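## Task

Move the three items on the desk onto the top of the low shelf, each beneath its matching sign: the cardboard box beneath the red sign, the masking tape roll beneath the blue sign, and the yellow sponge beneath the yellow sign. The robot must not topple or finish leaning, or the task fails. An item that stays in place only because the robot is still holding or pressing it does not count.

## Robot and tools

Robot: a wheeled base with a vertical column, a tilting head and two six-joint arms (left and right), each ending in a two-finger gripper. Folded, it measures 0.73 m long, 0.62 m wide, 1.88 m tall; its front sits 0.40 m ahead of the column. The base drives forward/back and turns in place; it cannot strafe. Loose objects may occasionally get nudged by an outside push.

Frames: the base frame has its origin on the floor between the drive wheels, under the column; x forward, y left, z up, in metres. left_hand and right_hand are reported in this frame as the point where the fingers meet (tips 8 mm further). The hand's z axis is the finger direction, its y axis runs along the opening. The odometry frame is the base frame at scene start; base_odometry counts wheel turns only, so slip looks like travel. Heading is positive leftward, range -3.142 to 3.142.

Tools:
- execute_actions(actions, cameras): actions is a list of zero or one action. An action may contain "base", "joints" and optional "speeds"; its motions start together. base takes exactly one of {"translate_m": d} (a relative drive in metres, positive forward, -3 to 3) or {"rotate_rad": d} (a relative turn in radians, positive counter-clockwise seen from above, -3.2 to 3.2). Both are offsets from where the base last measured itself. joints is a single dictionary keyed by joint name holding absolute targets: head_tilt_rad (-0.61 to 1.308, 0 level, positive looks down); for each arm, <side>_joint1_rad (-2.879 to 2.879), joint2 (0 to 3.141), joint3 (0 to 3.019), joint4 (-1.692 to 1.57), joint5 (-1.57 to 1.57, positive swings the hand to the robot's right), joint6 (-2.094 to 2.094, positive rolls clockwise seen from behind), all radians; <side>_gripper_m is the absolute fingertip gap, 0 to 0.093 m. speeds caps translate_m (0.05 to 0.8 m/s) or rotate_rad (0.1 to 1 rad/s); defaults are the maxima and it does not slow arms. A base move needing over 8.667 s at its cap is refused. Unknown keys or out-of-range values refuse the whole call. cameras picks from cam_head_left, cam_head_right, cam_left_wrist, cam_right_wrist, nav_camera, or "all"; omitted/null means all, [] means none. An empty actions list just reports state and images.
- wait(seconds 0 to 10): nothing new is commanded; returns state and images.
- zoom_image(camera, region [x0,y0,x1,y1] pixels, origin top-left, at most 504x504): closer look at that camera's latest full image.
- finished_scene(scene 1 or 2): ends that scene permanently and reports success; the next scene's task arrives in its result. Answering without a tool call ends everything.

Arm geometry (typical): with joint1 at -1.57 (left) or 1.57 (right) and joints 5 and 6 at 0, the arm lies in a forward vertical plane 0.23 m to that side of the column. Let a = j2 - 0.35, b = 1.05 + j2 - j3, c = b - j4 (c = 1.57 means fingers straight down). The hand point is then 0.12 + 0.39 sin a + 0.38 cos b + 0.25 cos c m ahead and 1.46 + 0.39 cos a - 0.38 sin b - 0.25 sin c m up. Example: j2, j3, j4 = 0.93, 0.78, 0.14 gives about 0.60 ahead, 1.21 up. Reality tends to sit up to ~5 cm lower and nearer the column (~12 cm with heavy or far loads); trust the reported hand position (±1-3 cm). Reach is about 1 m from the shoulder, lowest about 0.47 m up; the floor is out of reach. Fingers pointing down carry best: ~3.2 kg at 0.4 m ahead, 2 kg to 0.6 m, 1 kg to 0.8 m (0.9-1.2 m up), 0.3 kg to 0.6 m over 0.65-1.6 m up. Light items (≤0.2 kg) tolerate fingers only 0.35 rad below level.

Gripper: fingers 7 cm long; outer span is 1 cm over the reported gap at the tips and 5 cm over at the base; the body is 10 cm wide, 7 cm thick; the wrist camera sticks out 11 cm on one side. To grasp, command a gap smaller than the object; off_target is then normal. A reported gap staying 0.002 m or more above target means something is held.

Result lines: base_status and joint_status tell how each motion ended: done, off_target (resting short, maybe still pushing), contact_stop (base only: a wheel stalled), time_out, not_followed. "joint command not followed" plus a cause line means a self-collision check blocked that arm's targets (the gripper part still runs); back the joints that moved by at least 0.05 rad, or move the other arm away. on_its_own lists uncommanded behaviour; "held at" is a held target. turned_by_wheels vs turned_by_imu differing by over ~4% and ≥0.05 rad means a collision or slip and a wrong heading. base_tilt is in degrees (forward/right positive, ~1° bias). motor_effort shows only left_wheel and right_wheel, percent, with bracketed peak; rest-range warnings hint at pushing. wheel_motors_off = 1 means the wheels are disabled after overload. MOTOR HOT warns from 85 °C; at 100 °C an OVER-TEMPERATURE FAULT drops that arm.

Cautions: joint changes under ~0.03 rad (0.08 for joints 2, 3) may not move at all. For gentle contact, step about 0.05 rad per call from the last target. A blocked arm keeps pushing and heats; relieve it by sending its reported positions as targets (a loaded arm sinks a little each time). After contact_stop, reverse 0.05 m before retrying or turning; do the same if the base leans back (forward tilt drops ≥0.5°) or a tabletop 0.30-1.20 m high rides over the housing. Pushing ~3 s cuts the wheels for 2 s. Never let the arms collide or press on each other; avoid drops, slams, knocking items over, and tipping the robot.

Each tool is called after ">>>" as name(argument=value, ...) on one line, values as JSON.

## Session

>>> execute_actions(actions=[{"joints":{"head_tilt_rad":0.45}}])

Scene clock: 0.80 s.
base_odometry: x=+0.000 y=+0.000 heading=+0.000 (m, m, rad; odometry frame)
turned_by_wheels: +0.000 (rad since the last result)
turned_by_imu: +0.000 (rad since the last result)
base_tilt: forward=+0.3 right=-0.3 (deg)
base_status: not commanded
joint_positions: head_tilt_rad=+0.469 left_joint1_rad=-1.566 left_joint2_rad=+0.880 left_joint3_rad=+0.395 left_joint4_rad=-0.907 left_joint5_rad=+0.007 left_joint6_rad=+0.084 left_gripper_m=+0.094 right_joint1_rad=+1.580 right_joint2_rad=+0.842 right_joint3_rad=+0.409 right_joint4_rad=-0.952 right_joint5_rad=+0.016 right_joint6_rad=+0.064 right_gripper_m=+0.094
joint_status: all done
wheel_motors_off: 0
motor_effort: left_wheel=+1(1) right_wheel=+4(4) (%)
left_hand: x=+0.1467 y=+0.2244 z=+1.2472 quat_wxyz=(+0.420, -0.035, -0.906, +0.019) (m; base frame)
right_hand: x=+0.1554 y=-0.2263 z=+1.2541 quat_wxyz=(+0.417, -0.022, -0.909, +0.018) (m; base frame)
pictures: cam_head_left, cam_head_right, cam_left_wrist, cam_right_wrist, nav_camera
Images, in order (width x height): cam_head_left 504x504, cam_head_right 504x504, cam_left_wrist 504x504, cam_right_wrist 504x504, nav_camera 504x504.

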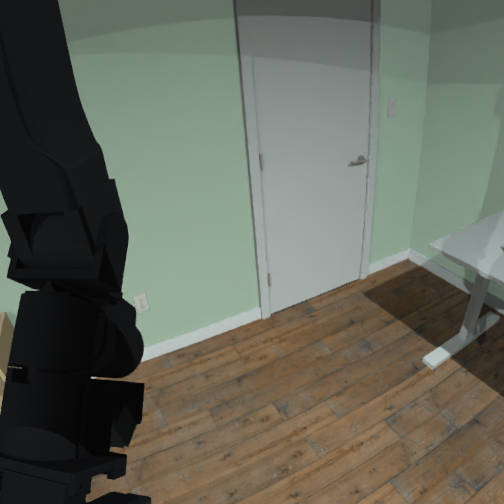

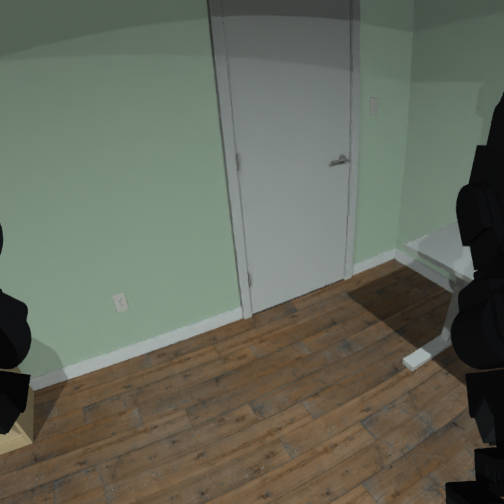

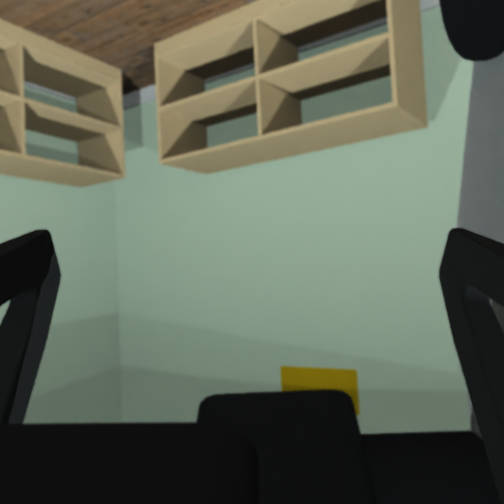

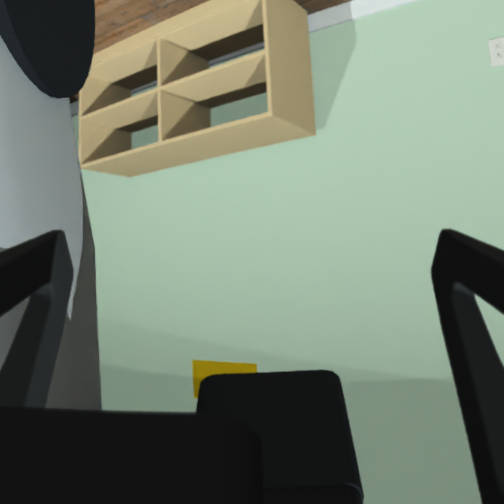

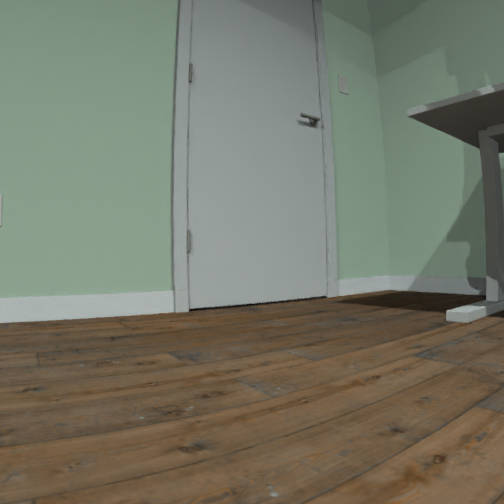

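>>> execute_actions(actions=[{"base":{"rotate_rad":-0.9},"joints":{"head_tilt_rad":0.7}}])

Scene clock: 3.47 s.
base_odometry: x=+0.000 y=+0.000 heading=-0.899 (m, m, rad; odometry frame)
turned_by_wheels: -0.899 (rad since the last result)
turned_by_imu: -0.901 (rad since the last result)
base_tilt: forward=+0.3 right=-0.3 (deg)
base_status: done
joint_positions: head_tilt_rad=+0.703 left_joint1_rad=-1.566 left_joint2_rad=+0.880 left_joint3_rad=+0.395 left_joint4_rad=-0.907 left_joint5_rad=+0.007 left_joint6_rad=+0.084 left_gripper_m=+0.094 right_joint1_rad=+1.580 right_joint2_rad=+0.842 right_joint3_rad=+0.409 right_joint4_rad=-0.952 right_joint5_rad=+0.016 right_joint6_rad=+0.064 right_gripper_m=+0.094
joint_status: all done
wheel_motors_off: 0
motor_effort: left_wheel=+6(40) right_wheel=-6(40) (%)
left_hand: x=+0.1467 y=+0.2244 z=+1.2472 quat_wxyz=(+0.420, -0.035, -0.906, +0.019) (m; base frame)
right_hand: x=+0.1554 y=-0.2263 z=+1.2541 quat_wxyz=(+0.417, -0.022, -0.909, +0.018) (m; base frame)
pictures: cam_head_left, cam_head_right, cam_left_wrist, cam_right_wrist, nav_camera
Images, in order (width x height): cam_head_left 504x504, cam_head_right 504x504, cam_left_wrist 504x504, cam_right_wrist 504x504, nav_camera 504x504.

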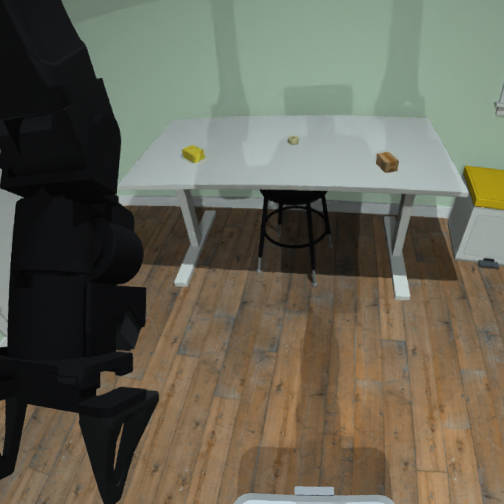

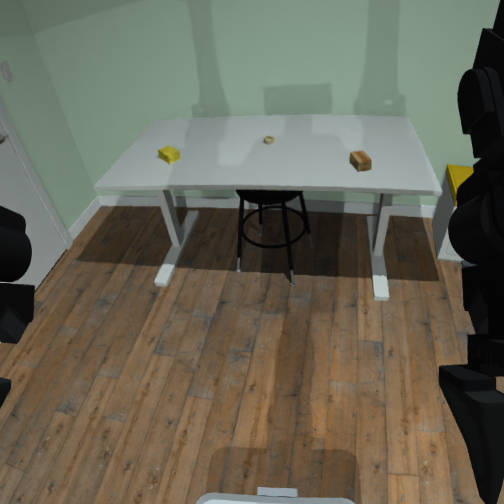

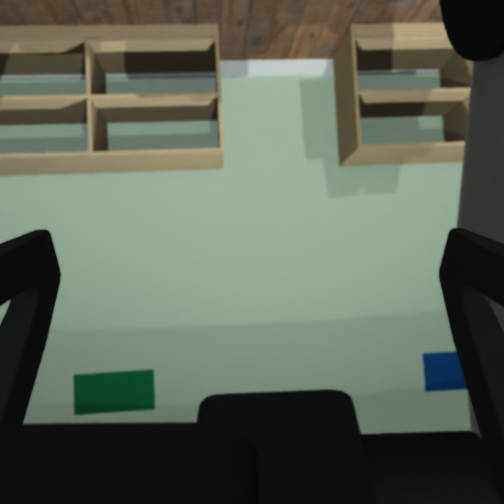

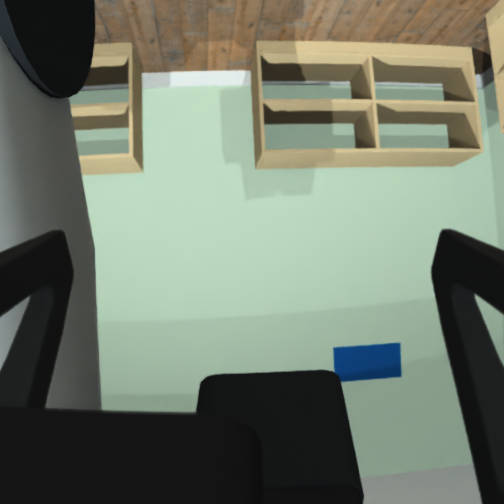

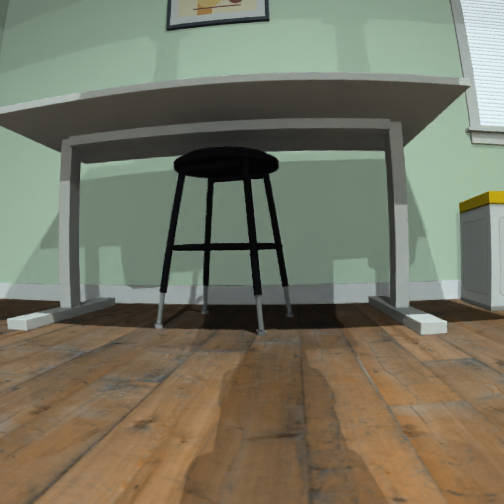

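>>> execute_actions(actions=[{"base":{"rotate_rad":0.17},"joints":{"head_tilt_rad":0.9,"left_joint1_rad":-1.57,"left_joint2_rad":1.5,"left_joint3_rad":1.5,"left_joint4_rad":-0.5,"left_joint5_rad":0,"left_joint6_rad":0,"right_joint1_rad":1.57,"right_joint2_rad":1.5,"right_joint3_rad":1.5,"right_joint4_rad":-0.5,"right_joint5_rad":0,"right_joint6_rad":0}}], cameras=[])

>>> execute_actions(actions=[{"base":{"translate_m":0.8}}], cameras=["cam_head_left","cam_head_right"])

Scene clock: 5.70 s.
base_odometry: x=+0.000 y=+0.000 heading=-0.730 (m, m, rad; odometry frame)
turned_by_wheels: +0.169 (rad since the last result)
turned_by_imu: +0.170 (rad since the last result)
base_tilt: forward=+0.3 right=-0.3 (deg)
base_status: done
joint_positions: head_tilt_rad=+0.901 left_joint1_rad=-1.566 left_joint2_rad=+1.496 left_joint3_rad=+1.490 left_joint4_rad=-0.503 left_joint5_rad=+0.004 left_joint6_rad=+0.014 left_gripper_m=+0.094 right_joint1_rad=+1.579 right_joint2_rad=+1.492 right_joint3_rad=+1.489 right_joint4_rad=-0.501 right_joint5_rad=+0.003 right_joint6_rad=+0.014 right_gripper_m=+0.094
joint_status: all done
wheel_motors_off: 0
motor_effort: left_wheel=-6(24) right_wheel=+8(27) (%)
left_hand: x=+0.6674 y=+0.2269 z=+1.0354 quat_wxyz=(-0.007, -0.006, -1.000, +0.000) (m; base frame)
right_hand: x=+0.6690 y=-0.2204 z=+1.0376 quat_wxyz=(-0.009, -0.005, -1.000, -0.002) (m; base frame)
pictures: none
No camera images: the call's "cameras" was empty. Leave "cameras" out to get every camera's image.

Scene clock: 8.77 s.
base_odometry: x=+0.596 y=-0.534 heading=-0.730 (m, m, rad; odometry frame)
turned_by_wheels: -0.001 (rad since the last result)
turned_by_imu: -0.002 (rad since the last result)
base_tilt: forward=+0.2 right=-0.2 (deg)
base_status: done
joint_positions: head_tilt_rad=+0.902 left_joint1_rad=-1.566 left_joint2_rad=+1.496 left_joint3_rad=+1.490 left_joint4_rad=-0.502 left_joint5_rad=+0.004 left_joint6_rad=+0.014 left_gripper_m=+0.094 right_joint1_rad=+1.579 right_joint2_rad=+1.492 right_joint3_rad=+1.489 right_joint4_rad=-0.501 right_joint5_rad=+0.003 right_joint6_rad=+0.014 right_gripper_m=+0.094
joint_status: not commanded
wheel_motors_off: 0
motor_effort: left_wheel=-2(57) right_wheel=+2(68) (%)
left_hand: x=+0.6677 y=+0.2269 z=+1.0355 quat_wxyz=(-0.008, -0.006, -1.000, +0.000) (m; base frame)
right_hand: x=+0.6693 y=-0.2204 z=+1.0376 quat_wxyz=(-0.010, -0.005, -1.000, -0.002) (m; base frame)
pictures: cam_head_left, cam_head_right
Images, in order (width x height): cam_head_left 504x504, cam_head_right 504x504.

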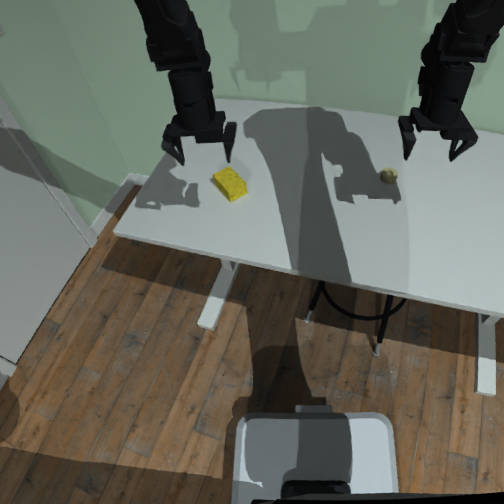

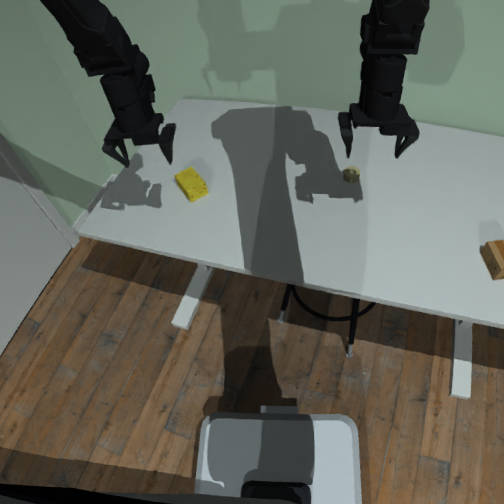

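>>> execute_actions(actions=[{"base":{"translate_m":0.25},"joints":{"head_tilt_rad":1.0,"left_joint6_rad":-0.7,"left_joint2_rad":1.96,"left_joint3_rad":1.84,"left_joint4_rad":-0.4,"right_joint1_rad":1.545,"right_joint2_rad":1.99,"right_joint3_rad":1.95,"right_joint4_rad":-0.48}}])

Scene clock: 10.90 s.
base_odometry: x=+0.782 y=-0.700 heading=-0.731 (m, m, rad; odometry frame)
turned_by_wheels: -0.001 (rad since the last result)
turned_by_imu: -0.001 (rad since the last result)
base_tilt: forward=+0.3 right=-0.3 (deg)
base_status: done
joint_positions: head_tilt_rad=+1.001 left_joint1_rad=-1.566 left_joint2_rad=+1.956 left_joint3_rad=+1.829 left_joint4_rad=-0.402 left_joint5_rad=+0.004 left_joint6_rad=-0.686 left_gripper_m=+0.094 right_joint1_rad=+1.554 right_joint2_rad=+2.001 right_joint3_rad=+1.931 right_joint4_rad=-0.484 right_joint5_rad=+0.002 right_joint6_rad=+0.014 right_gripper_m=+0.094
joint_status: all done
wheel_motors_off: 0
motor_effort: left_wheel=-1(39) right_wheel=+2(39) (%)
left_hand: x=+0.6548 y=+0.2276 z=+0.8432 quat_wxyz=(+0.002, +0.337, -0.941, -0.001) (m; base frame)
right_hand: x=+0.6669 y=-0.2398 z=+0.8349 quat_wxyz=(+0.015, -0.011, -1.000, +0.009) (m; base frame)
pictures: cam_head_left, cam_head_right, cam_left_wrist, cam_right_wrist, nav_camera
Images, in order (width x height): cam_head_left 504x504, cam_head_right 504x504, cam_left_wrist 504x504, cam_right_wrist 504x504, nav_camera 504x504.

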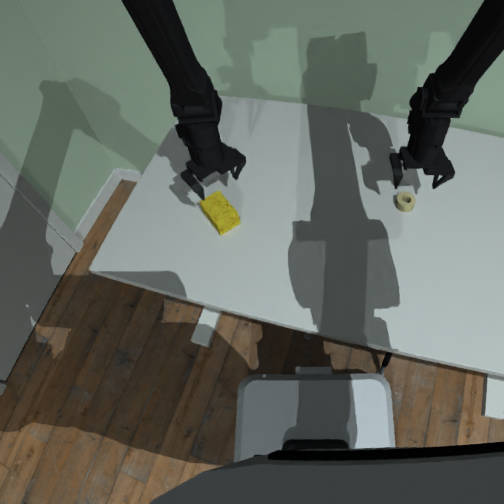

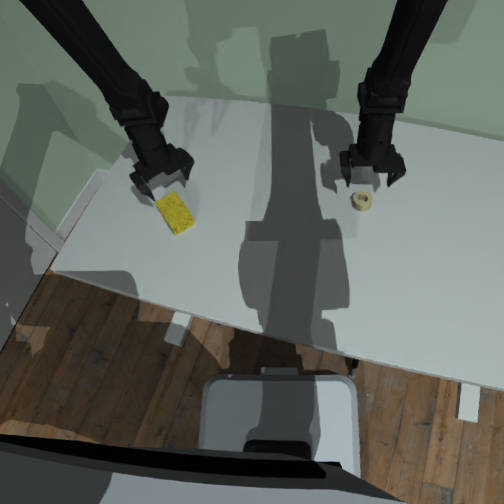

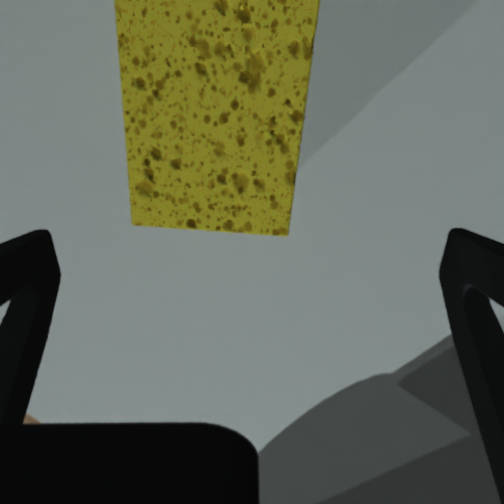

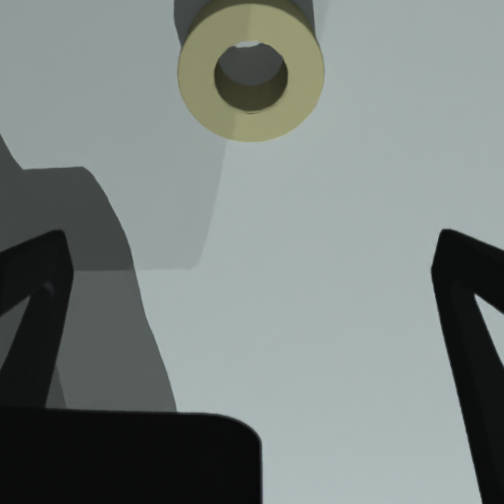

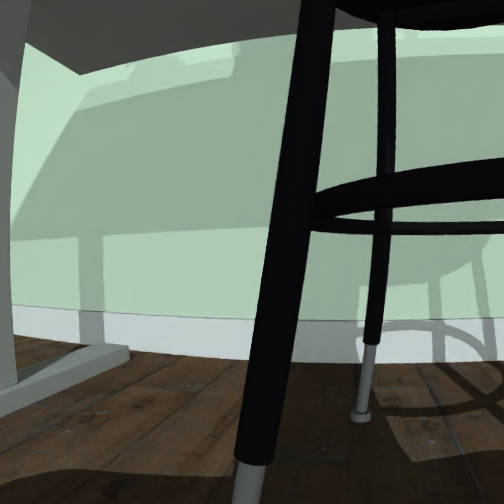

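>>> execute_actions(actions=[{"joints":{"left_joint1_rad":-1.532,"left_joint6_rad":-0.6,"left_joint2_rad":2.08,"left_joint3_rad":1.96,"right_joint2_rad":2.24,"right_joint3_rad":2.28,"right_joint4_rad":-0.54}}], cameras=["cam_left_wrist","cam_right_wrist"])

Scene clock: 12.33 s.
base_odometry: x=+0.782 y=-0.700 heading=-0.731 (m, m, rad; odometry frame)
turned_by_wheels: +0.000 (rad since the last result)
turned_by_imu: +0.000 (rad since the last result)
base_tilt: forward=+0.3 right=-0.1 (deg)
base_status: not commanded
joint_positions: head_tilt_rad=+1.001 left_joint1_rad=-1.531 left_joint2_rad=+2.083 left_joint3_rad=+1.945 left_joint4_rad=-0.402 left_joint5_rad=+0.004 left_joint6_rad=-0.611 left_gripper_m=+0.094 right_joint1_rad=+1.554 right_joint2_rad=+2.244 right_joint3_rad=+2.247 right_joint4_rad=-0.535 right_joint5_rad=+0.002 right_joint6_rad=+0.014 right_gripper_m=+0.094
joint_status: all done
wheel_motors_off: 0
motor_effort: left_wheel=-2(2) right_wheel=+2(2) (%)
left_hand: x=+0.6425 y=+0.2578 z=+0.7932 quat_wxyz=(+0.003, +0.310, -0.950, -0.017) (m; base frame)
right_hand: x=+0.6779 y=-0.2411 z=+0.7566 quat_wxyz=(+0.004, -0.011, -1.000, +0.008) (m; base frame)
pictures: cam_left_wrist, cam_right_wrist
Images, in order (width x height): cam_left_wrist 504x504, cam_right_wrist 504x504.

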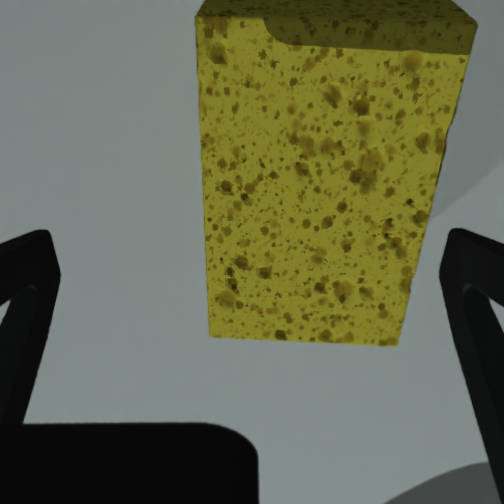

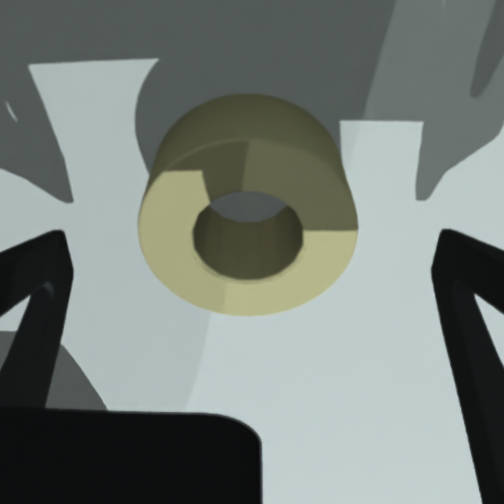

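>>> execute_actions(actions=[{"joints":{"left_joint6_rad":-0.57,"left_joint2_rad":2.11,"left_joint3_rad":2.08,"left_joint4_rad":-0.48,"right_joint2_rad":2.29,"right_joint3_rad":2.35,"right_joint4_rad":-0.57}}], cameras=["cam_left_wrist","cam_right_wrist"])

Scene clock: 13.43 s.
base_odometry: x=+0.782 y=-0.700 heading=-0.731 (m, m, rad; odometry frame)
turned_by_wheels: +0.000 (rad since the last result)
turned_by_imu: +0.000 (rad since the last result)
base_tilt: forward=+0.4 right=-0.2 (deg)
base_status: not commanded
joint_positions: head_tilt_rad=+1.001 left_joint1_rad=-1.531 left_joint2_rad=+2.107 left_joint3_rad=+2.060 left_joint4_rad=-0.475 left_joint5_rad=+0.004 left_joint6_rad=-0.584 left_gripper_m=+0.094 right_joint1_rad=+1.554 right_joint2_rad=+2.268 right_joint3_rad=+2.315 right_joint4_rad=-0.565 right_joint5_rad=+0.002 right_joint6_rad=+0.014 right_gripper_m=+0.094
joint_status: all done
wheel_motors_off: 0
motor_effort: left_wheel=-2(1) right_wheel=+2(2) (%)
left_hand: x=+0.6768 y=+0.2583 z=+0.7986 quat_wxyz=(-0.005, +0.297, -0.955, -0.014) (m; base frame)
right_hand: x=+0.6921 y=-0.2412 z=+0.7563 quat_wxyz=(-0.002, -0.011, -1.000, +0.008) (m; base frame)
pictures: cam_left_wrist, cam_right_wrist
Images, in order (width x height): cam_left_wrist 504x504, cam_right_wrist 504x504.

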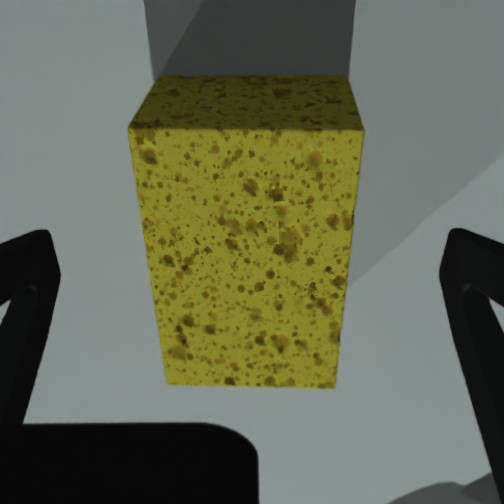

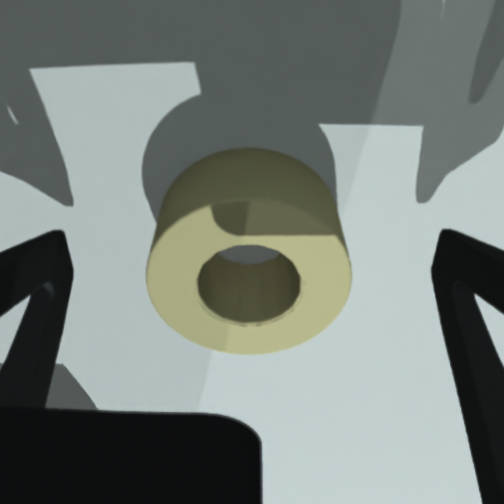

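>>> execute_actions(actions=[{"joints":{"left_joint2_rad":2.24,"left_joint3_rad":2.235,"left_joint4_rad":-0.5,"right_joint2_rad":2.305}}], cameras=["cam_left_wrist","cam_right_wrist"])

Scene clock: 14.53 s.
base_odometry: x=+0.782 y=-0.700 heading=-0.731 (m, m, rad; odometry frame)
turned_by_wheels: +0.000 (rad since the last result)
turned_by_imu: +0.000 (rad since the last result)
base_tilt: forward=+0.3 right=-0.3 (deg)
base_status: not commanded
joint_positions: head_tilt_rad=+1.001 left_joint1_rad=-1.531 left_joint2_rad=+2.242 left_joint3_rad=+2.207 left_joint4_rad=-0.495 left_joint5_rad=+0.004 left_joint6_rad=-0.584 left_gripper_m=+0.094 right_joint1_rad=+1.554 right_joint2_rad=+2.281 right_joint3_rad=+2.315 right_joint4_rad=-0.565 right_joint5_rad=+0.002 right_joint6_rad=+0.014 right_gripper_m=+0.094
joint_status: all done
wheel_motors_off: 0
motor_effort: left_wheel=-2(3) right_wheel=+2(2) (%)
left_hand: x=+0.6657 y=+0.2597 z=+0.7507 quat_wxyz=(-0.001, +0.297, -0.955, -0.015) (m; base frame)
right_hand: x=+0.6832 y=-0.2412 z=+0.7491 quat_wxyz=(+0.004, -0.011, -1.000, +0.008) (m; base frame)
pictures: cam_left_wrist, cam_right_wrist
Images, in order (width x height): cam_left_wrist 504x504, cam_right_wrist 504x504.

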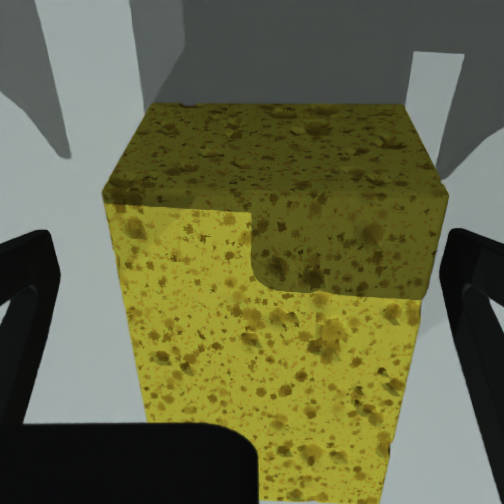

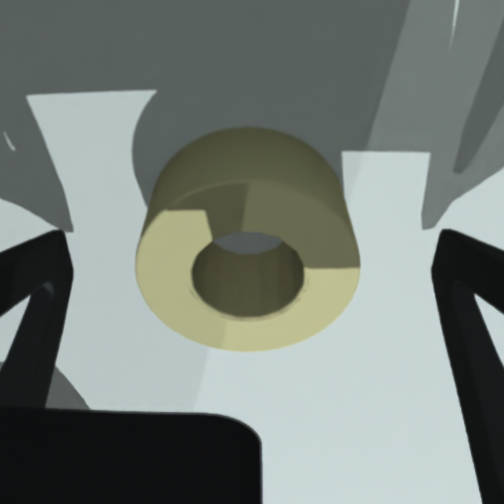

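>>> execute_actions(actions=[{"joints":{"right_gripper_m":0.035,"left_gripper_m":0.045}}], cameras=[])

>>> execute_actions(actions=[{"joints":{"left_joint2_rad":1.9,"left_joint3_rad":1.8,"right_joint2_rad":1.9,"right_joint3_rad":1.85}}], cameras=["cam_left_wrist","cam_right_wrist"])

>>> execute_actions(actions=[{"base":{"translate_m":-2.0},"joints":{"head_tilt_rad":0.8,"left_joint1_rad":-1.57,"right_joint1_rad":1.57,"left_joint2_rad":1.8,"right_joint2_rad":1.8,"left_joint3_rad":1.35,"left_joint4_rad":-0.07,"right_joint3_rad":1.35,"right_joint4_rad":-0.07}}], cameras=[])

>>> execute_actions(actions=[{"base":{"rotate_rad":-2.1}}], cameras=["cam_head_left","cam_head_right","nav_camera"])

Scene clock: 15.50 s.
base_odometry: x=+0.782 y=-0.700 heading=-0.731 (m, m, rad; odometry frame)
turned_by_wheels: +0.000 (rad since the last result)
turned_by_imu: +0.000 (rad since the last result)
base_tilt: forward=+0.3 right=-0.3 (deg)
base_status: not commanded
joint_positions: head_tilt_rad=+1.001 left_joint1_rad=-1.531 left_joint2_rad=+2.242 left_joint3_rad=+2.207 left_joint4_rad=-0.495 left_joint5_rad=+0.004 left_joint6_rad=-0.584 left_gripper_m=+0.058 right_joint1_rad=+1.554 right_joint2_rad=+2.281 right_joint3_rad=+2.315 right_joint4_rad=-0.565 right_joint5_rad=+0.002 right_joint6_rad=+0.014 right_gripper_m=+0.049
joint_status: left_gripper_m off_target (ended at +0.058, target +0.045); right_gripper_m off_target (ended at +0.049, target +0.035)
wheel_motors_off: 0
motor_effort: left_wheel=-2(2) right_wheel=+2(2) (%)
left_hand: x=+0.6657 y=+0.2597 z=+0.7507 quat_wxyz=(-0.001, +0.297, -0.955, -0.015) (m; base frame)
right_hand: x=+0.6832 y=-0.2411 z=+0.7491 quat_wxyz=(+0.004, -0.011, -1.000, +0.008) (m; base frame)
pictures: none
No camera images: the call's "cameras" was empty. Leave "cameras" out to get every camera's image.

Scene clock: 16.90 s.
base_odometry: x=+0.782 y=-0.700 heading=-0.731 (m, m, rad; odometry frame)
turned_by_wheels: +0.000 (rad since the last result)
turned_by_imu: +0.000 (rad since the last result)
base_tilt: forward=+0.4 right=-0.3 (deg)
base_status: not commanded
joint_positions: head_tilt_rad=+1.001 left_joint1_rad=-1.531 left_joint2_rad=+1.895 left_joint3_rad=+1.806 left_joint4_rad=-0.495 left_joint5_rad=+0.004 left_joint6_rad=-0.584 left_gripper_m=+0.058 right_joint1_rad=+1.554 right_joint2_rad=+1.882 right_joint3_rad=+1.859 right_joint4_rad=-0.566 right_joint5_rad=+0.002 right_joint6_rad=+0.014 right_gripper_m=+0.049
joint_status: all done
wheel_motors_off: 0
motor_effort: left_wheel=-1(3) right_wheel=+2(2) (%)
left_hand: x=+0.6541 y=+0.2553 z=+0.8733 quat_wxyz=(+0.025, +0.298, -0.954, -0.023) (m; base frame)
right_hand: x=+0.6757 y=-0.2390 z=+0.8895 quat_wxyz=(+0.033, -0.011, -0.999, +0.008) (m; base frame)
pictures: cam_left_wrist, cam_right_wrist
Images, in order (width x height): cam_left_wrist 504x504, cam_right_wrist 504x504.

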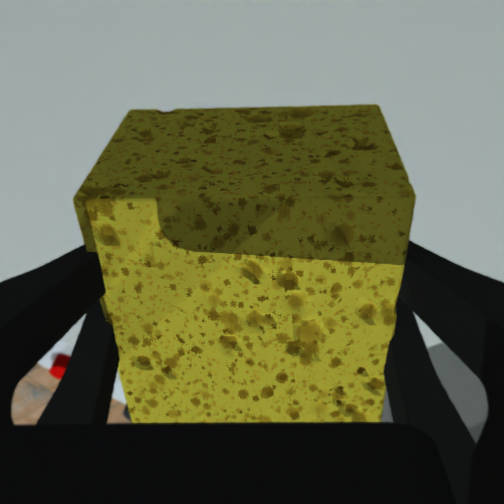

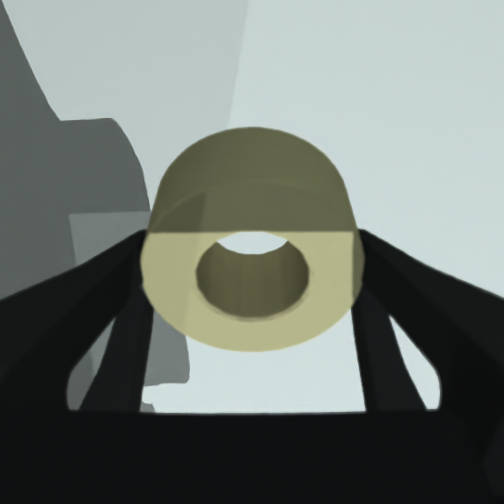

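Scene clock: 21.47 s.
base_odometry: x=-0.706 y=+0.636 heading=-0.733 (m, m, rad; odometry frame)
turned_by_wheels: -0.001 (rad since the last result)
turned_by_imu: +0.002 (rad since the last result)
base_tilt: forward=+0.3 right=-0.3 (deg)
base_status: done
joint_positions: head_tilt_rad=+0.815 left_joint1_rad=-1.573 left_joint2_rad=+1.803 left_joint3_rad=+1.349 left_joint4_rad=-0.076 left_joint5_rad=+0.003 left_joint6_rad=-0.584 left_gripper_m=+0.058 right_joint1_rad=+1.557 right_joint2_rad=+1.792 right_joint3_rad=+1.350 right_joint4_rad=-0.076 right_joint5_rad=+0.002 right_joint6_rad=+0.014 right_gripper_m=+0.049
joint_status: all done
wheel_motors_off: 0
motor_effort: left_wheel=-1(57) right_wheel=+2(52) (%)
left_hand: x=+0.5309 y=+0.2226 z=+0.8729 quat_wxyz=(+0.004, +0.287, -0.958, +0.001) (m; base frame)
right_hand: x=+0.5378 y=-0.2361 z=+0.8775 quat_wxyz=(-0.002, -0.010, -1.000, +0.007) (m; base frame)
pictures: none
No camera images: the call's "cameras" was empty. Leave "cameras" out to get every camera's image.

Scene clock: 25.13 s.
base_odometry: x=-0.706 y=+0.636 heading=-2.832 (m, m, rad; odometry frame)
turned_by_wheels: -2.099 (rad since the last result)
turned_by_imu: -2.110 (rad since the last result)
base_tilt: forward=+0.3 right=-0.2 (deg)
base_status: done
joint_positions: head_tilt_rad=+0.815 left_joint1_rad=-1.569 left_joint2_rad=+1.803 left_joint3_rad=+1.349 left_joint4_rad=-0.076 left_joint5_rad=+0.003 left_joint6_rad=-0.584 left_gripper_m=+0.058 right_joint1_rad=+1.567 right_joint2_rad=+1.792 right_joint3_rad=+1.350 right_joint4_rad=-0.076 right_joint5_rad=+0.002 right_joint6_rad=+0.014 right_gripper_m=+0.049
joint_status: not commanded
wheel_motors_off: 0
motor_effort: left_wheel=+5(52) right_wheel=-6(39) (%)
left_hand: x=+0.5309 y=+0.2251 z=+0.8729 quat_wxyz=(+0.004, +0.288, -0.958, +0.000) (m; base frame)
right_hand: x=+0.5379 y=-0.2283 z=+0.8774 quat_wxyz=(-0.002, -0.008, -1.000, +0.002) (m; base frame)
pictures: cam_head_left, cam_head_right, nav_camera
Images, in order (width x height): cam_head_left 504x504, cam_head_right 504x504, nav_camera 504x504.

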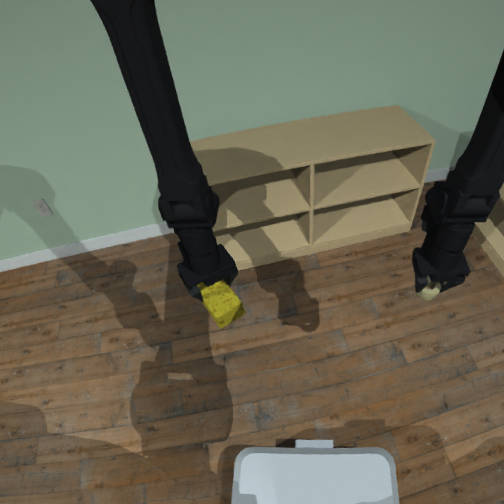

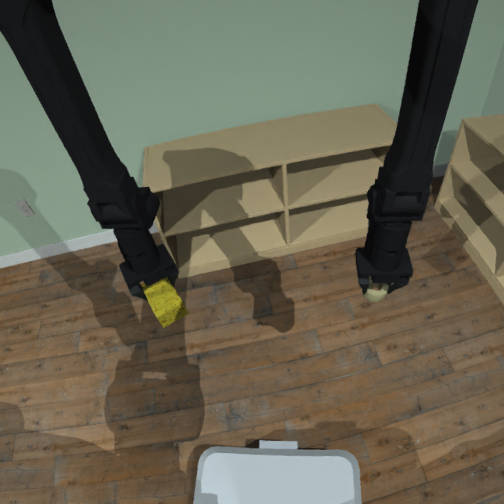

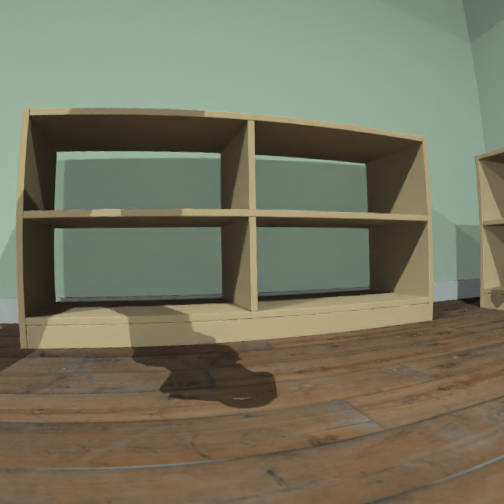

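>>> execute_actions(actions=[{"base":{"translate_m":0.85},"joints":{"head_tilt_rad":1.2,"left_joint2_rad":2.3,"left_joint3_rad":1.98,"left_joint4_rad":-0.2}}], cameras=["cam_head_left"])

Scene clock: 28.27 s.
base_odometry: x=-1.515 y=+0.377 heading=-2.832 (m, m, rad; odometry frame)
turned_by_wheels: +0.000 (rad since the last result)
turned_by_imu: -0.002 (rad since the last result)
base_tilt: forward=+0.3 right=-0.2 (deg)
base_status: done
joint_positions: head_tilt_rad=+1.199 left_joint1_rad=-1.569 left_joint2_rad=+2.297 left_joint3_rad=+1.974 left_joint4_rad=-0.200 left_joint5_rad=+0.003 left_joint6_rad=-0.584 left_gripper_m=+0.058 right_joint1_rad=+1.567 right_joint2_rad=+1.793 right_joint3_rad=+1.353 right_joint4_rad=-0.075 right_joint5_rad=+0.002 right_joint6_rad=+0.014 right_gripper_m=+0.049
joint_status: all done
wheel_motors_off: 0
motor_effort: left_wheel=-1(54) right_wheel=+0(52) (%)
left_hand: x=+0.5574 y=+0.2254 z=+0.6931 quat_wxyz=(+0.000, +0.288, -0.958, +0.001) (m; base frame)
right_hand: x=+0.5397 y=-0.2283 z=+0.8774 quat_wxyz=(-0.004, -0.008, -1.000, +0.002) (m; base frame)
pictures: cam_head_left
Images, in order (width x height): cam_head_left 504x504.

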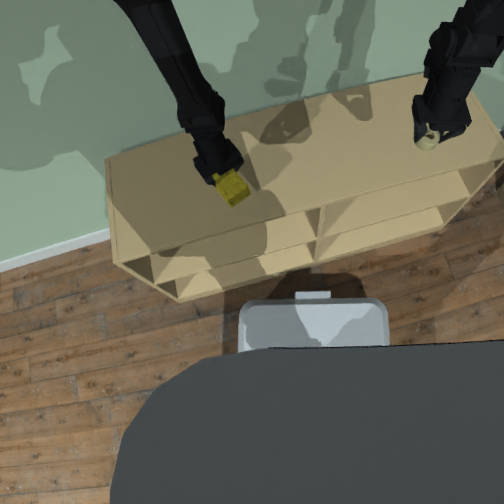

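>>> execute_actions(actions=[{"base":{"translate_m":0.05},"joints":{"left_joint2_rad":2.41,"left_joint3_rad":2.15,"left_joint4_rad":-0.25,"left_joint6_rad":1.3}}], cameras=[])

>>> execute_actions(actions=[{"joints":{"left_joint2_rad":2.49,"left_joint3_rad":2.24,"left_joint4_rad":-0.26}}], cameras=["cam_head_left"])

>>> execute_actions(actions=[{"joints":{"left_gripper_m":0.093}}], cameras=[])

>>> execute_actions(actions=[{"joints":{"left_joint2_rad":2.2,"left_joint3_rad":1.84,"left_joint4_rad":-0.16}}], cameras=[])

>>> execute_actions(actions=[{"base":{"translate_m":-0.15},"joints":{"left_joint2_rad":1.8,"left_joint3_rad":1.35,"left_joint4_rad":-0.07,"left_joint6_rad":0}}], cameras=["cam_head_left"])

>>> execute_actions(actions=[{"base":{"rotate_rad":-1.2},"joints":{"head_tilt_rad":1.0}}], cameras=["cam_head_right","nav_camera"])

Scene clock: 30.43 s.
base_odometry: x=-1.563 y=+0.362 heading=-2.832 (m, m, rad; odometry frame)
turned_by_wheels: +0.000 (rad since the last result)
turned_by_imu: +0.000 (rad since the last result)
base_tilt: forward=+0.3 right=-0.2 (deg)
base_status: done
joint_positions: head_tilt_rad=+1.199 left_joint1_rad=-1.569 left_joint2_rad=+2.415 left_joint3_rad=+2.137 left_joint4_rad=-0.244 left_joint5_rad=+0.003 left_joint6_rad=+1.285 left_gripper_m=+0.058 right_joint1_rad=+1.567 right_joint2_rad=+1.793 right_joint3_rad=+1.353 right_joint4_rad=-0.074 right_joint5_rad=+0.002 right_joint6_rad=+0.014 right_gripper_m=+0.049
joint_status: all done
wheel_motors_off: 0
motor_effort: left_wheel=+0(35) right_wheel=+0(37) (%)
left_hand: x=+0.5553 y=+0.2254 z=+0.6562 quat_wxyz=(-0.001, -0.599, -0.801, +0.000) (m; base frame)
right_hand: x=+0.5401 y=-0.2283 z=+0.8774 quat_wxyz=(-0.005, -0.008, -1.000, +0.002) (m; base frame)
pictures: none
No camera images: the call's "cameras" was empty. Leave "cameras" out to get every camera's image.

Scene clock: 31.20 s.
base_odometry: x=-1.563 y=+0.362 heading=-2.832 (m, m, rad; odometry frame)
turned_by_wheels: +0.000 (rad since the last result)
turned_by_imu: +0.000 (rad since the last result)
base_tilt: forward=+0.2 right=-0.3 (deg)
base_status: not commanded
joint_positions: head_tilt_rad=+1.199 left_joint1_rad=-1.569 left_joint2_rad=+2.472 left_joint3_rad=+2.226 left_joint4_rad=-0.255 left_joint5_rad=+0.003 left_joint6_rad=+1.286 left_gripper_m=+0.058 right_joint1_rad=+1.567 right_joint2_rad=+1.793 right_joint3_rad=+1.353 right_joint4_rad=-0.074 right_joint5_rad=+0.002 right_joint6_rad=+0.014 right_gripper_m=+0.049
joint_status: all done
wheel_motors_off: 0
motor_effort: left_wheel=+1(2) right_wheel=-1(1) (%)
left_hand: x=+0.5612 y=+0.2254 z=+0.6404 quat_wxyz=(-0.010, -0.599, -0.801, -0.006) (m; base frame)
right_hand: x=+0.5401 y=-0.2283 z=+0.8774 quat_wxyz=(-0.005, -0.008, -1.000, +0.002) (m; base frame)
pictures: cam_head_left
Images, in order (width x height): cam_head_left 504x504.

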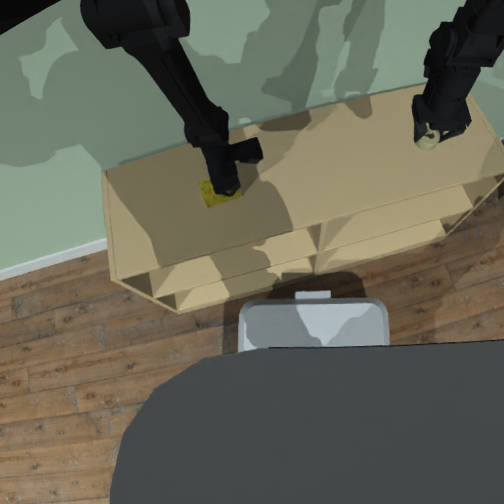

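Scene clock: 31.80 s.
base_odometry: x=-1.563 y=+0.362 heading=-2.832 (m, m, rad; odometry frame)
turned_by_wheels: +0.000 (rad since the last result)
turned_by_imu: +0.000 (rad since the last result)
base_tilt: forward=+0.3 right=-0.3 (deg)
base_status: not commanded
joint_positions: head_tilt_rad=+1.199 left_joint1_rad=-1.569 left_joint2_rad=+2.475 left_joint3_rad=+2.226 left_joint4_rad=-0.255 left_joint5_rad=+0.003 left_joint6_rad=+1.286 left_gripper_m=+0.093 right_joint1_rad=+1.567 right_joint2_rad=+1.793 right_joint3_rad=+1.353 right_joint4_rad=-0.074 right_joint5_rad=+0.002 right_joint6_rad=+0.014 right_gripper_m=+0.049
joint_status: all done
wheel_motors_off: 0
motor_effort: left_wheel=+1(0) right_wheel=-1(1) (%)
left_hand: x=+0.5584 y=+0.2254 z=+0.6389 quat_wxyz=(-0.008, -0.599, -0.801, -0.005) (m; base frame)
right_hand: x=+0.5401 y=-0.2283 z=+0.8774 quat_wxyz=(-0.005, -0.008, -1.000, +0.002) (m; base frame)
pictures: none
No camera images: the call's "cameras" was empty. Leave "cameras" out to get every camera's image.

Scene clock: 33.17 s.
base_odometry: x=-1.563 y=+0.362 heading=-2.832 (m, m, rad; odometry frame)
turned_by_wheels: +0.000 (rad since the last result)
turned_by_imu: +0.000 (rad since the last result)
base_tilt: forward=+0.3 right=-0.2 (deg)
base_status: not commanded
joint_positions: head_tilt_rad=+1.199 left_joint1_rad=-1.569 left_joint2_rad=+2.193 left_joint3_rad=+1.846 left_joint4_rad=-0.164 left_joint5_rad=+0.003 left_joint6_rad=+1.286 left_gripper_m=+0.093 right_joint1_rad=+1.567 right_joint2_rad=+1.793 right_joint3_rad=+1.353 right_joint4_rad=-0.074 right_joint5_rad=+0.002 right_joint6_rad=+0.014 right_gripper_m=+0.049
joint_status: all done
wheel_motors_off: 0
motor_effort: left_wheel=+1(1) right_wheel=+0(1) (%)
left_hand: x=+0.5645 y=+0.2253 z=+0.7296 quat_wxyz=(-0.006, -0.599, -0.801, -0.003) (m; base frame)
right_hand: x=+0.5401 y=-0.2283 z=+0.8774 quat_wxyz=(-0.005, -0.008, -1.000, +0.002) (m; base frame)
pictures: none
No camera images: the call's "cameras" was empty. Leave "cameras" out to get every camera's image.

Scene clock: 34.90 s.
base_odometry: x=-1.420 y=+0.408 heading=-2.832 (m, m, rad; odometry frame)
turned_by_wheels: +0.000 (rad since the last result)
turned_by_imu: +0.000 (rad since the last result)
base_tilt: forward=+0.3 right=-0.2 (deg)
base_status: done
joint_positions: head_tilt_rad=+1.200 left_joint1_rad=-1.569 left_joint2_rad=+1.803 left_joint3_rad=+1.347 left_joint4_rad=-0.076 left_joint5_rad=+0.003 left_joint6_rad=+0.015 left_gripper_m=+0.093 right_joint1_rad=+1.567 right_joint2_rad=+1.794 right_joint3_rad=+1.351 right_joint4_rad=-0.074 right_joint5_rad=+0.002 right_joint6_rad=+0.014 right_gripper_m=+0.049
joint_status: all done
wheel_motors_off: 0
motor_effort: left_wheel=-1(35) right_wheel=+1(36) (%)
left_hand: x=+0.5297 y=+0.2251 z=+0.8728 quat_wxyz=(+0.004, -0.007, -1.000, +0.001) (m; base frame)
right_hand: x=+0.5379 y=-0.2283 z=+0.8768 quat_wxyz=(-0.003, -0.008, -1.000, +0.002) (m; base frame)
pictures: cam_head_left
Images, in order (width x height): cam_head_left 504x504.

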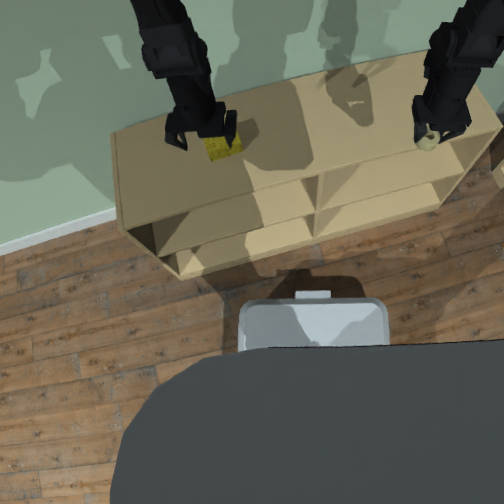

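Scene clock: 37.67 s.
base_odometry: x=-1.420 y=+0.408 heading=+2.252 (m, m, rad; odometry frame)
turned_by_wheels: -1.199 (rad since the last result)
turned_by_imu: -1.202 (rad since the last result)
base_tilt: forward=+0.3 right=-0.2 (deg)
base_status: done
joint_positions: head_tilt_rad=+1.014 left_joint1_rad=-1.569 left_joint2_rad=+1.803 left_joint3_rad=+1.347 left_joint4_rad=-0.076 left_joint5_rad=+0.003 left_joint6_rad=+0.015 left_gripper_m=+0.093 right_joint1_rad=+1.567 right_joint2_rad=+1.794 right_joint3_rad=+1.351 right_joint4_rad=-0.074 right_joint5_rad=+0.002 right_joint6_rad=+0.014 right_gripper_m=+0.049
joint_status: all done
wheel_motors_off: 0
motor_effort: left_wheel=+6(51) right_wheel=-6(54) (%)
left_hand: x=+0.5297 y=+0.2251 z=+0.8728 quat_wxyz=(+0.004, -0.007, -1.000, +0.001) (m; base frame)
right_hand: x=+0.5379 y=-0.2283 z=+0.8768 quat_wxyz=(-0.003, -0.008, -1.000, +0.002) (m; base frame)
pictures: cam_head_right, nav_camera
Images, in order (width x height): cam_head_right 504x504, nav_camera 504x504.

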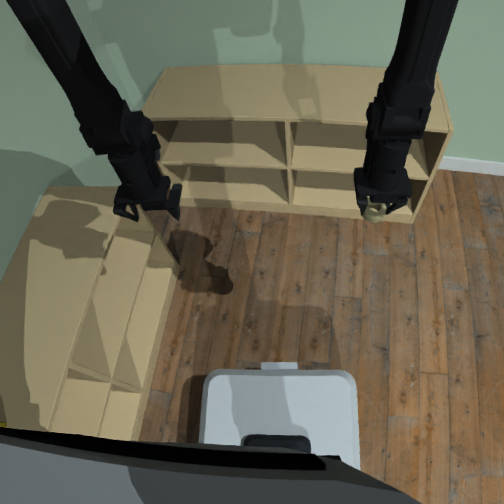

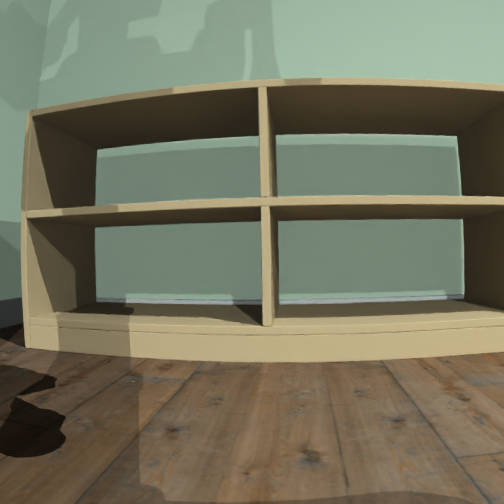

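>>> execute_actions(actions=[{"base":{"translate_m":0.72},"joints":{"head_tilt_rad":1.2,"right_joint2_rad":2.36,"right_joint3_rad":2.08,"right_joint4_rad":-0.23}}], cameras=["cam_head_right"])

>>> execute_actions(actions=[{"joints":{"right_joint2_rad":2.49,"right_joint3_rad":2.24,"right_joint4_rad":-0.26}}], cameras=["cam_head_right"])

Scene clock: 40.87 s.
base_odometry: x=-1.873 y=+0.967 heading=+2.252 (m, m, rad; odometry frame)
turned_by_wheels: +0.000 (rad since the last result)
turned_by_imu: -0.001 (rad since the last result)
base_tilt: forward=+0.3 right=-0.3 (deg)
base_status: done
joint_positions: head_tilt_rad=+1.199 left_joint1_rad=-1.569 left_joint2_rad=+1.802 left_joint3_rad=+1.352 left_joint4_rad=-0.075 left_joint5_rad=+0.003 left_joint6_rad=+0.015 left_gripper_m=+0.093 right_joint1_rad=+1.567 right_joint2_rad=+2.360 right_joint3_rad=+2.075 right_joint4_rad=-0.231 right_joint5_rad=+0.002 right_joint6_rad=+0.014 right_gripper_m=+0.049
joint_status: all done
wheel_motors_off: 0
motor_effort: left_wheel=+0(61) right_wheel=+0(51) (%)
left_hand: x=+0.5340 y=+0.2251 z=+0.8737 quat_wxyz=(+0.000, -0.007, -1.000, +0.001) (m; base frame)
right_hand: x=+0.5631 y=-0.2290 z=+0.6740 quat_wxyz=(-0.004, -0.008, -1.000, +0.002) (m; base frame)
pictures: cam_head_right
Images, in order (width x height): cam_head_right 504x504.

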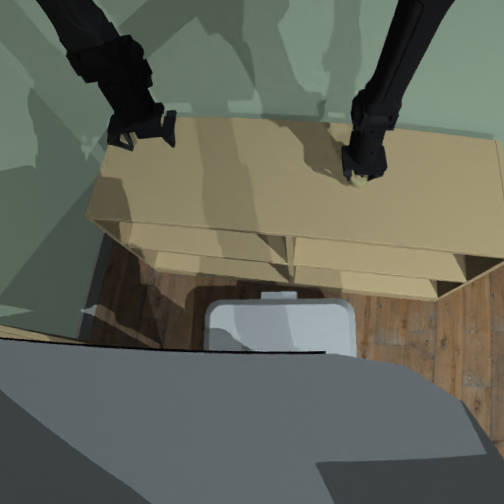

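Scene clock: 41.83 s.
base_odometry: x=-1.873 y=+0.967 heading=+2.252 (m, m, rad; odometry frame)
turned_by_wheels: +0.000 (rad since the last result)
turned_by_imu: +0.000 (rad since the last result)
base_tilt: forward=+0.3 right=-0.3 (deg)
base_status: not commanded
joint_positions: head_tilt_rad=+1.199 left_joint1_rad=-1.569 left_joint2_rad=+1.802 left_joint3_rad=+1.352 left_joint4_rad=-0.075 left_joint5_rad=+0.003 left_joint6_rad=+0.015 left_gripper_m=+0.093 right_joint1_rad=+1.567 right_joint2_rad=+2.481 right_joint3_rad=+2.222 right_joint4_rad=-0.255 right_joint5_rad=+0.002 right_joint6_rad=+0.013 right_gripper_m=+0.049
joint_status: all done
wheel_motors_off: 0
motor_effort: left_wheel=+0(1) right_wheel=-1(1) (%)
left_hand: x=+0.5340 y=+0.2251 z=+0.8737 quat_wxyz=(+0.000, -0.007, -1.000, +0.001) (m; base frame)
right_hand: x=+0.5513 y=-0.2291 z=+0.6360 quat_wxyz=(-0.005, -0.007, -1.000, +0.003) (m; base frame)
pictures: cam_head_right
Images, in order (width x height): cam_head_right 504x504.

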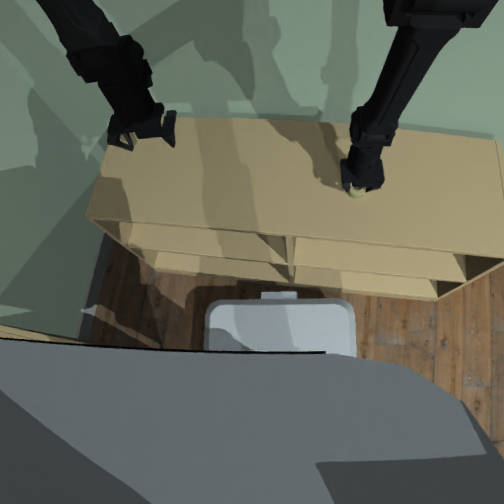

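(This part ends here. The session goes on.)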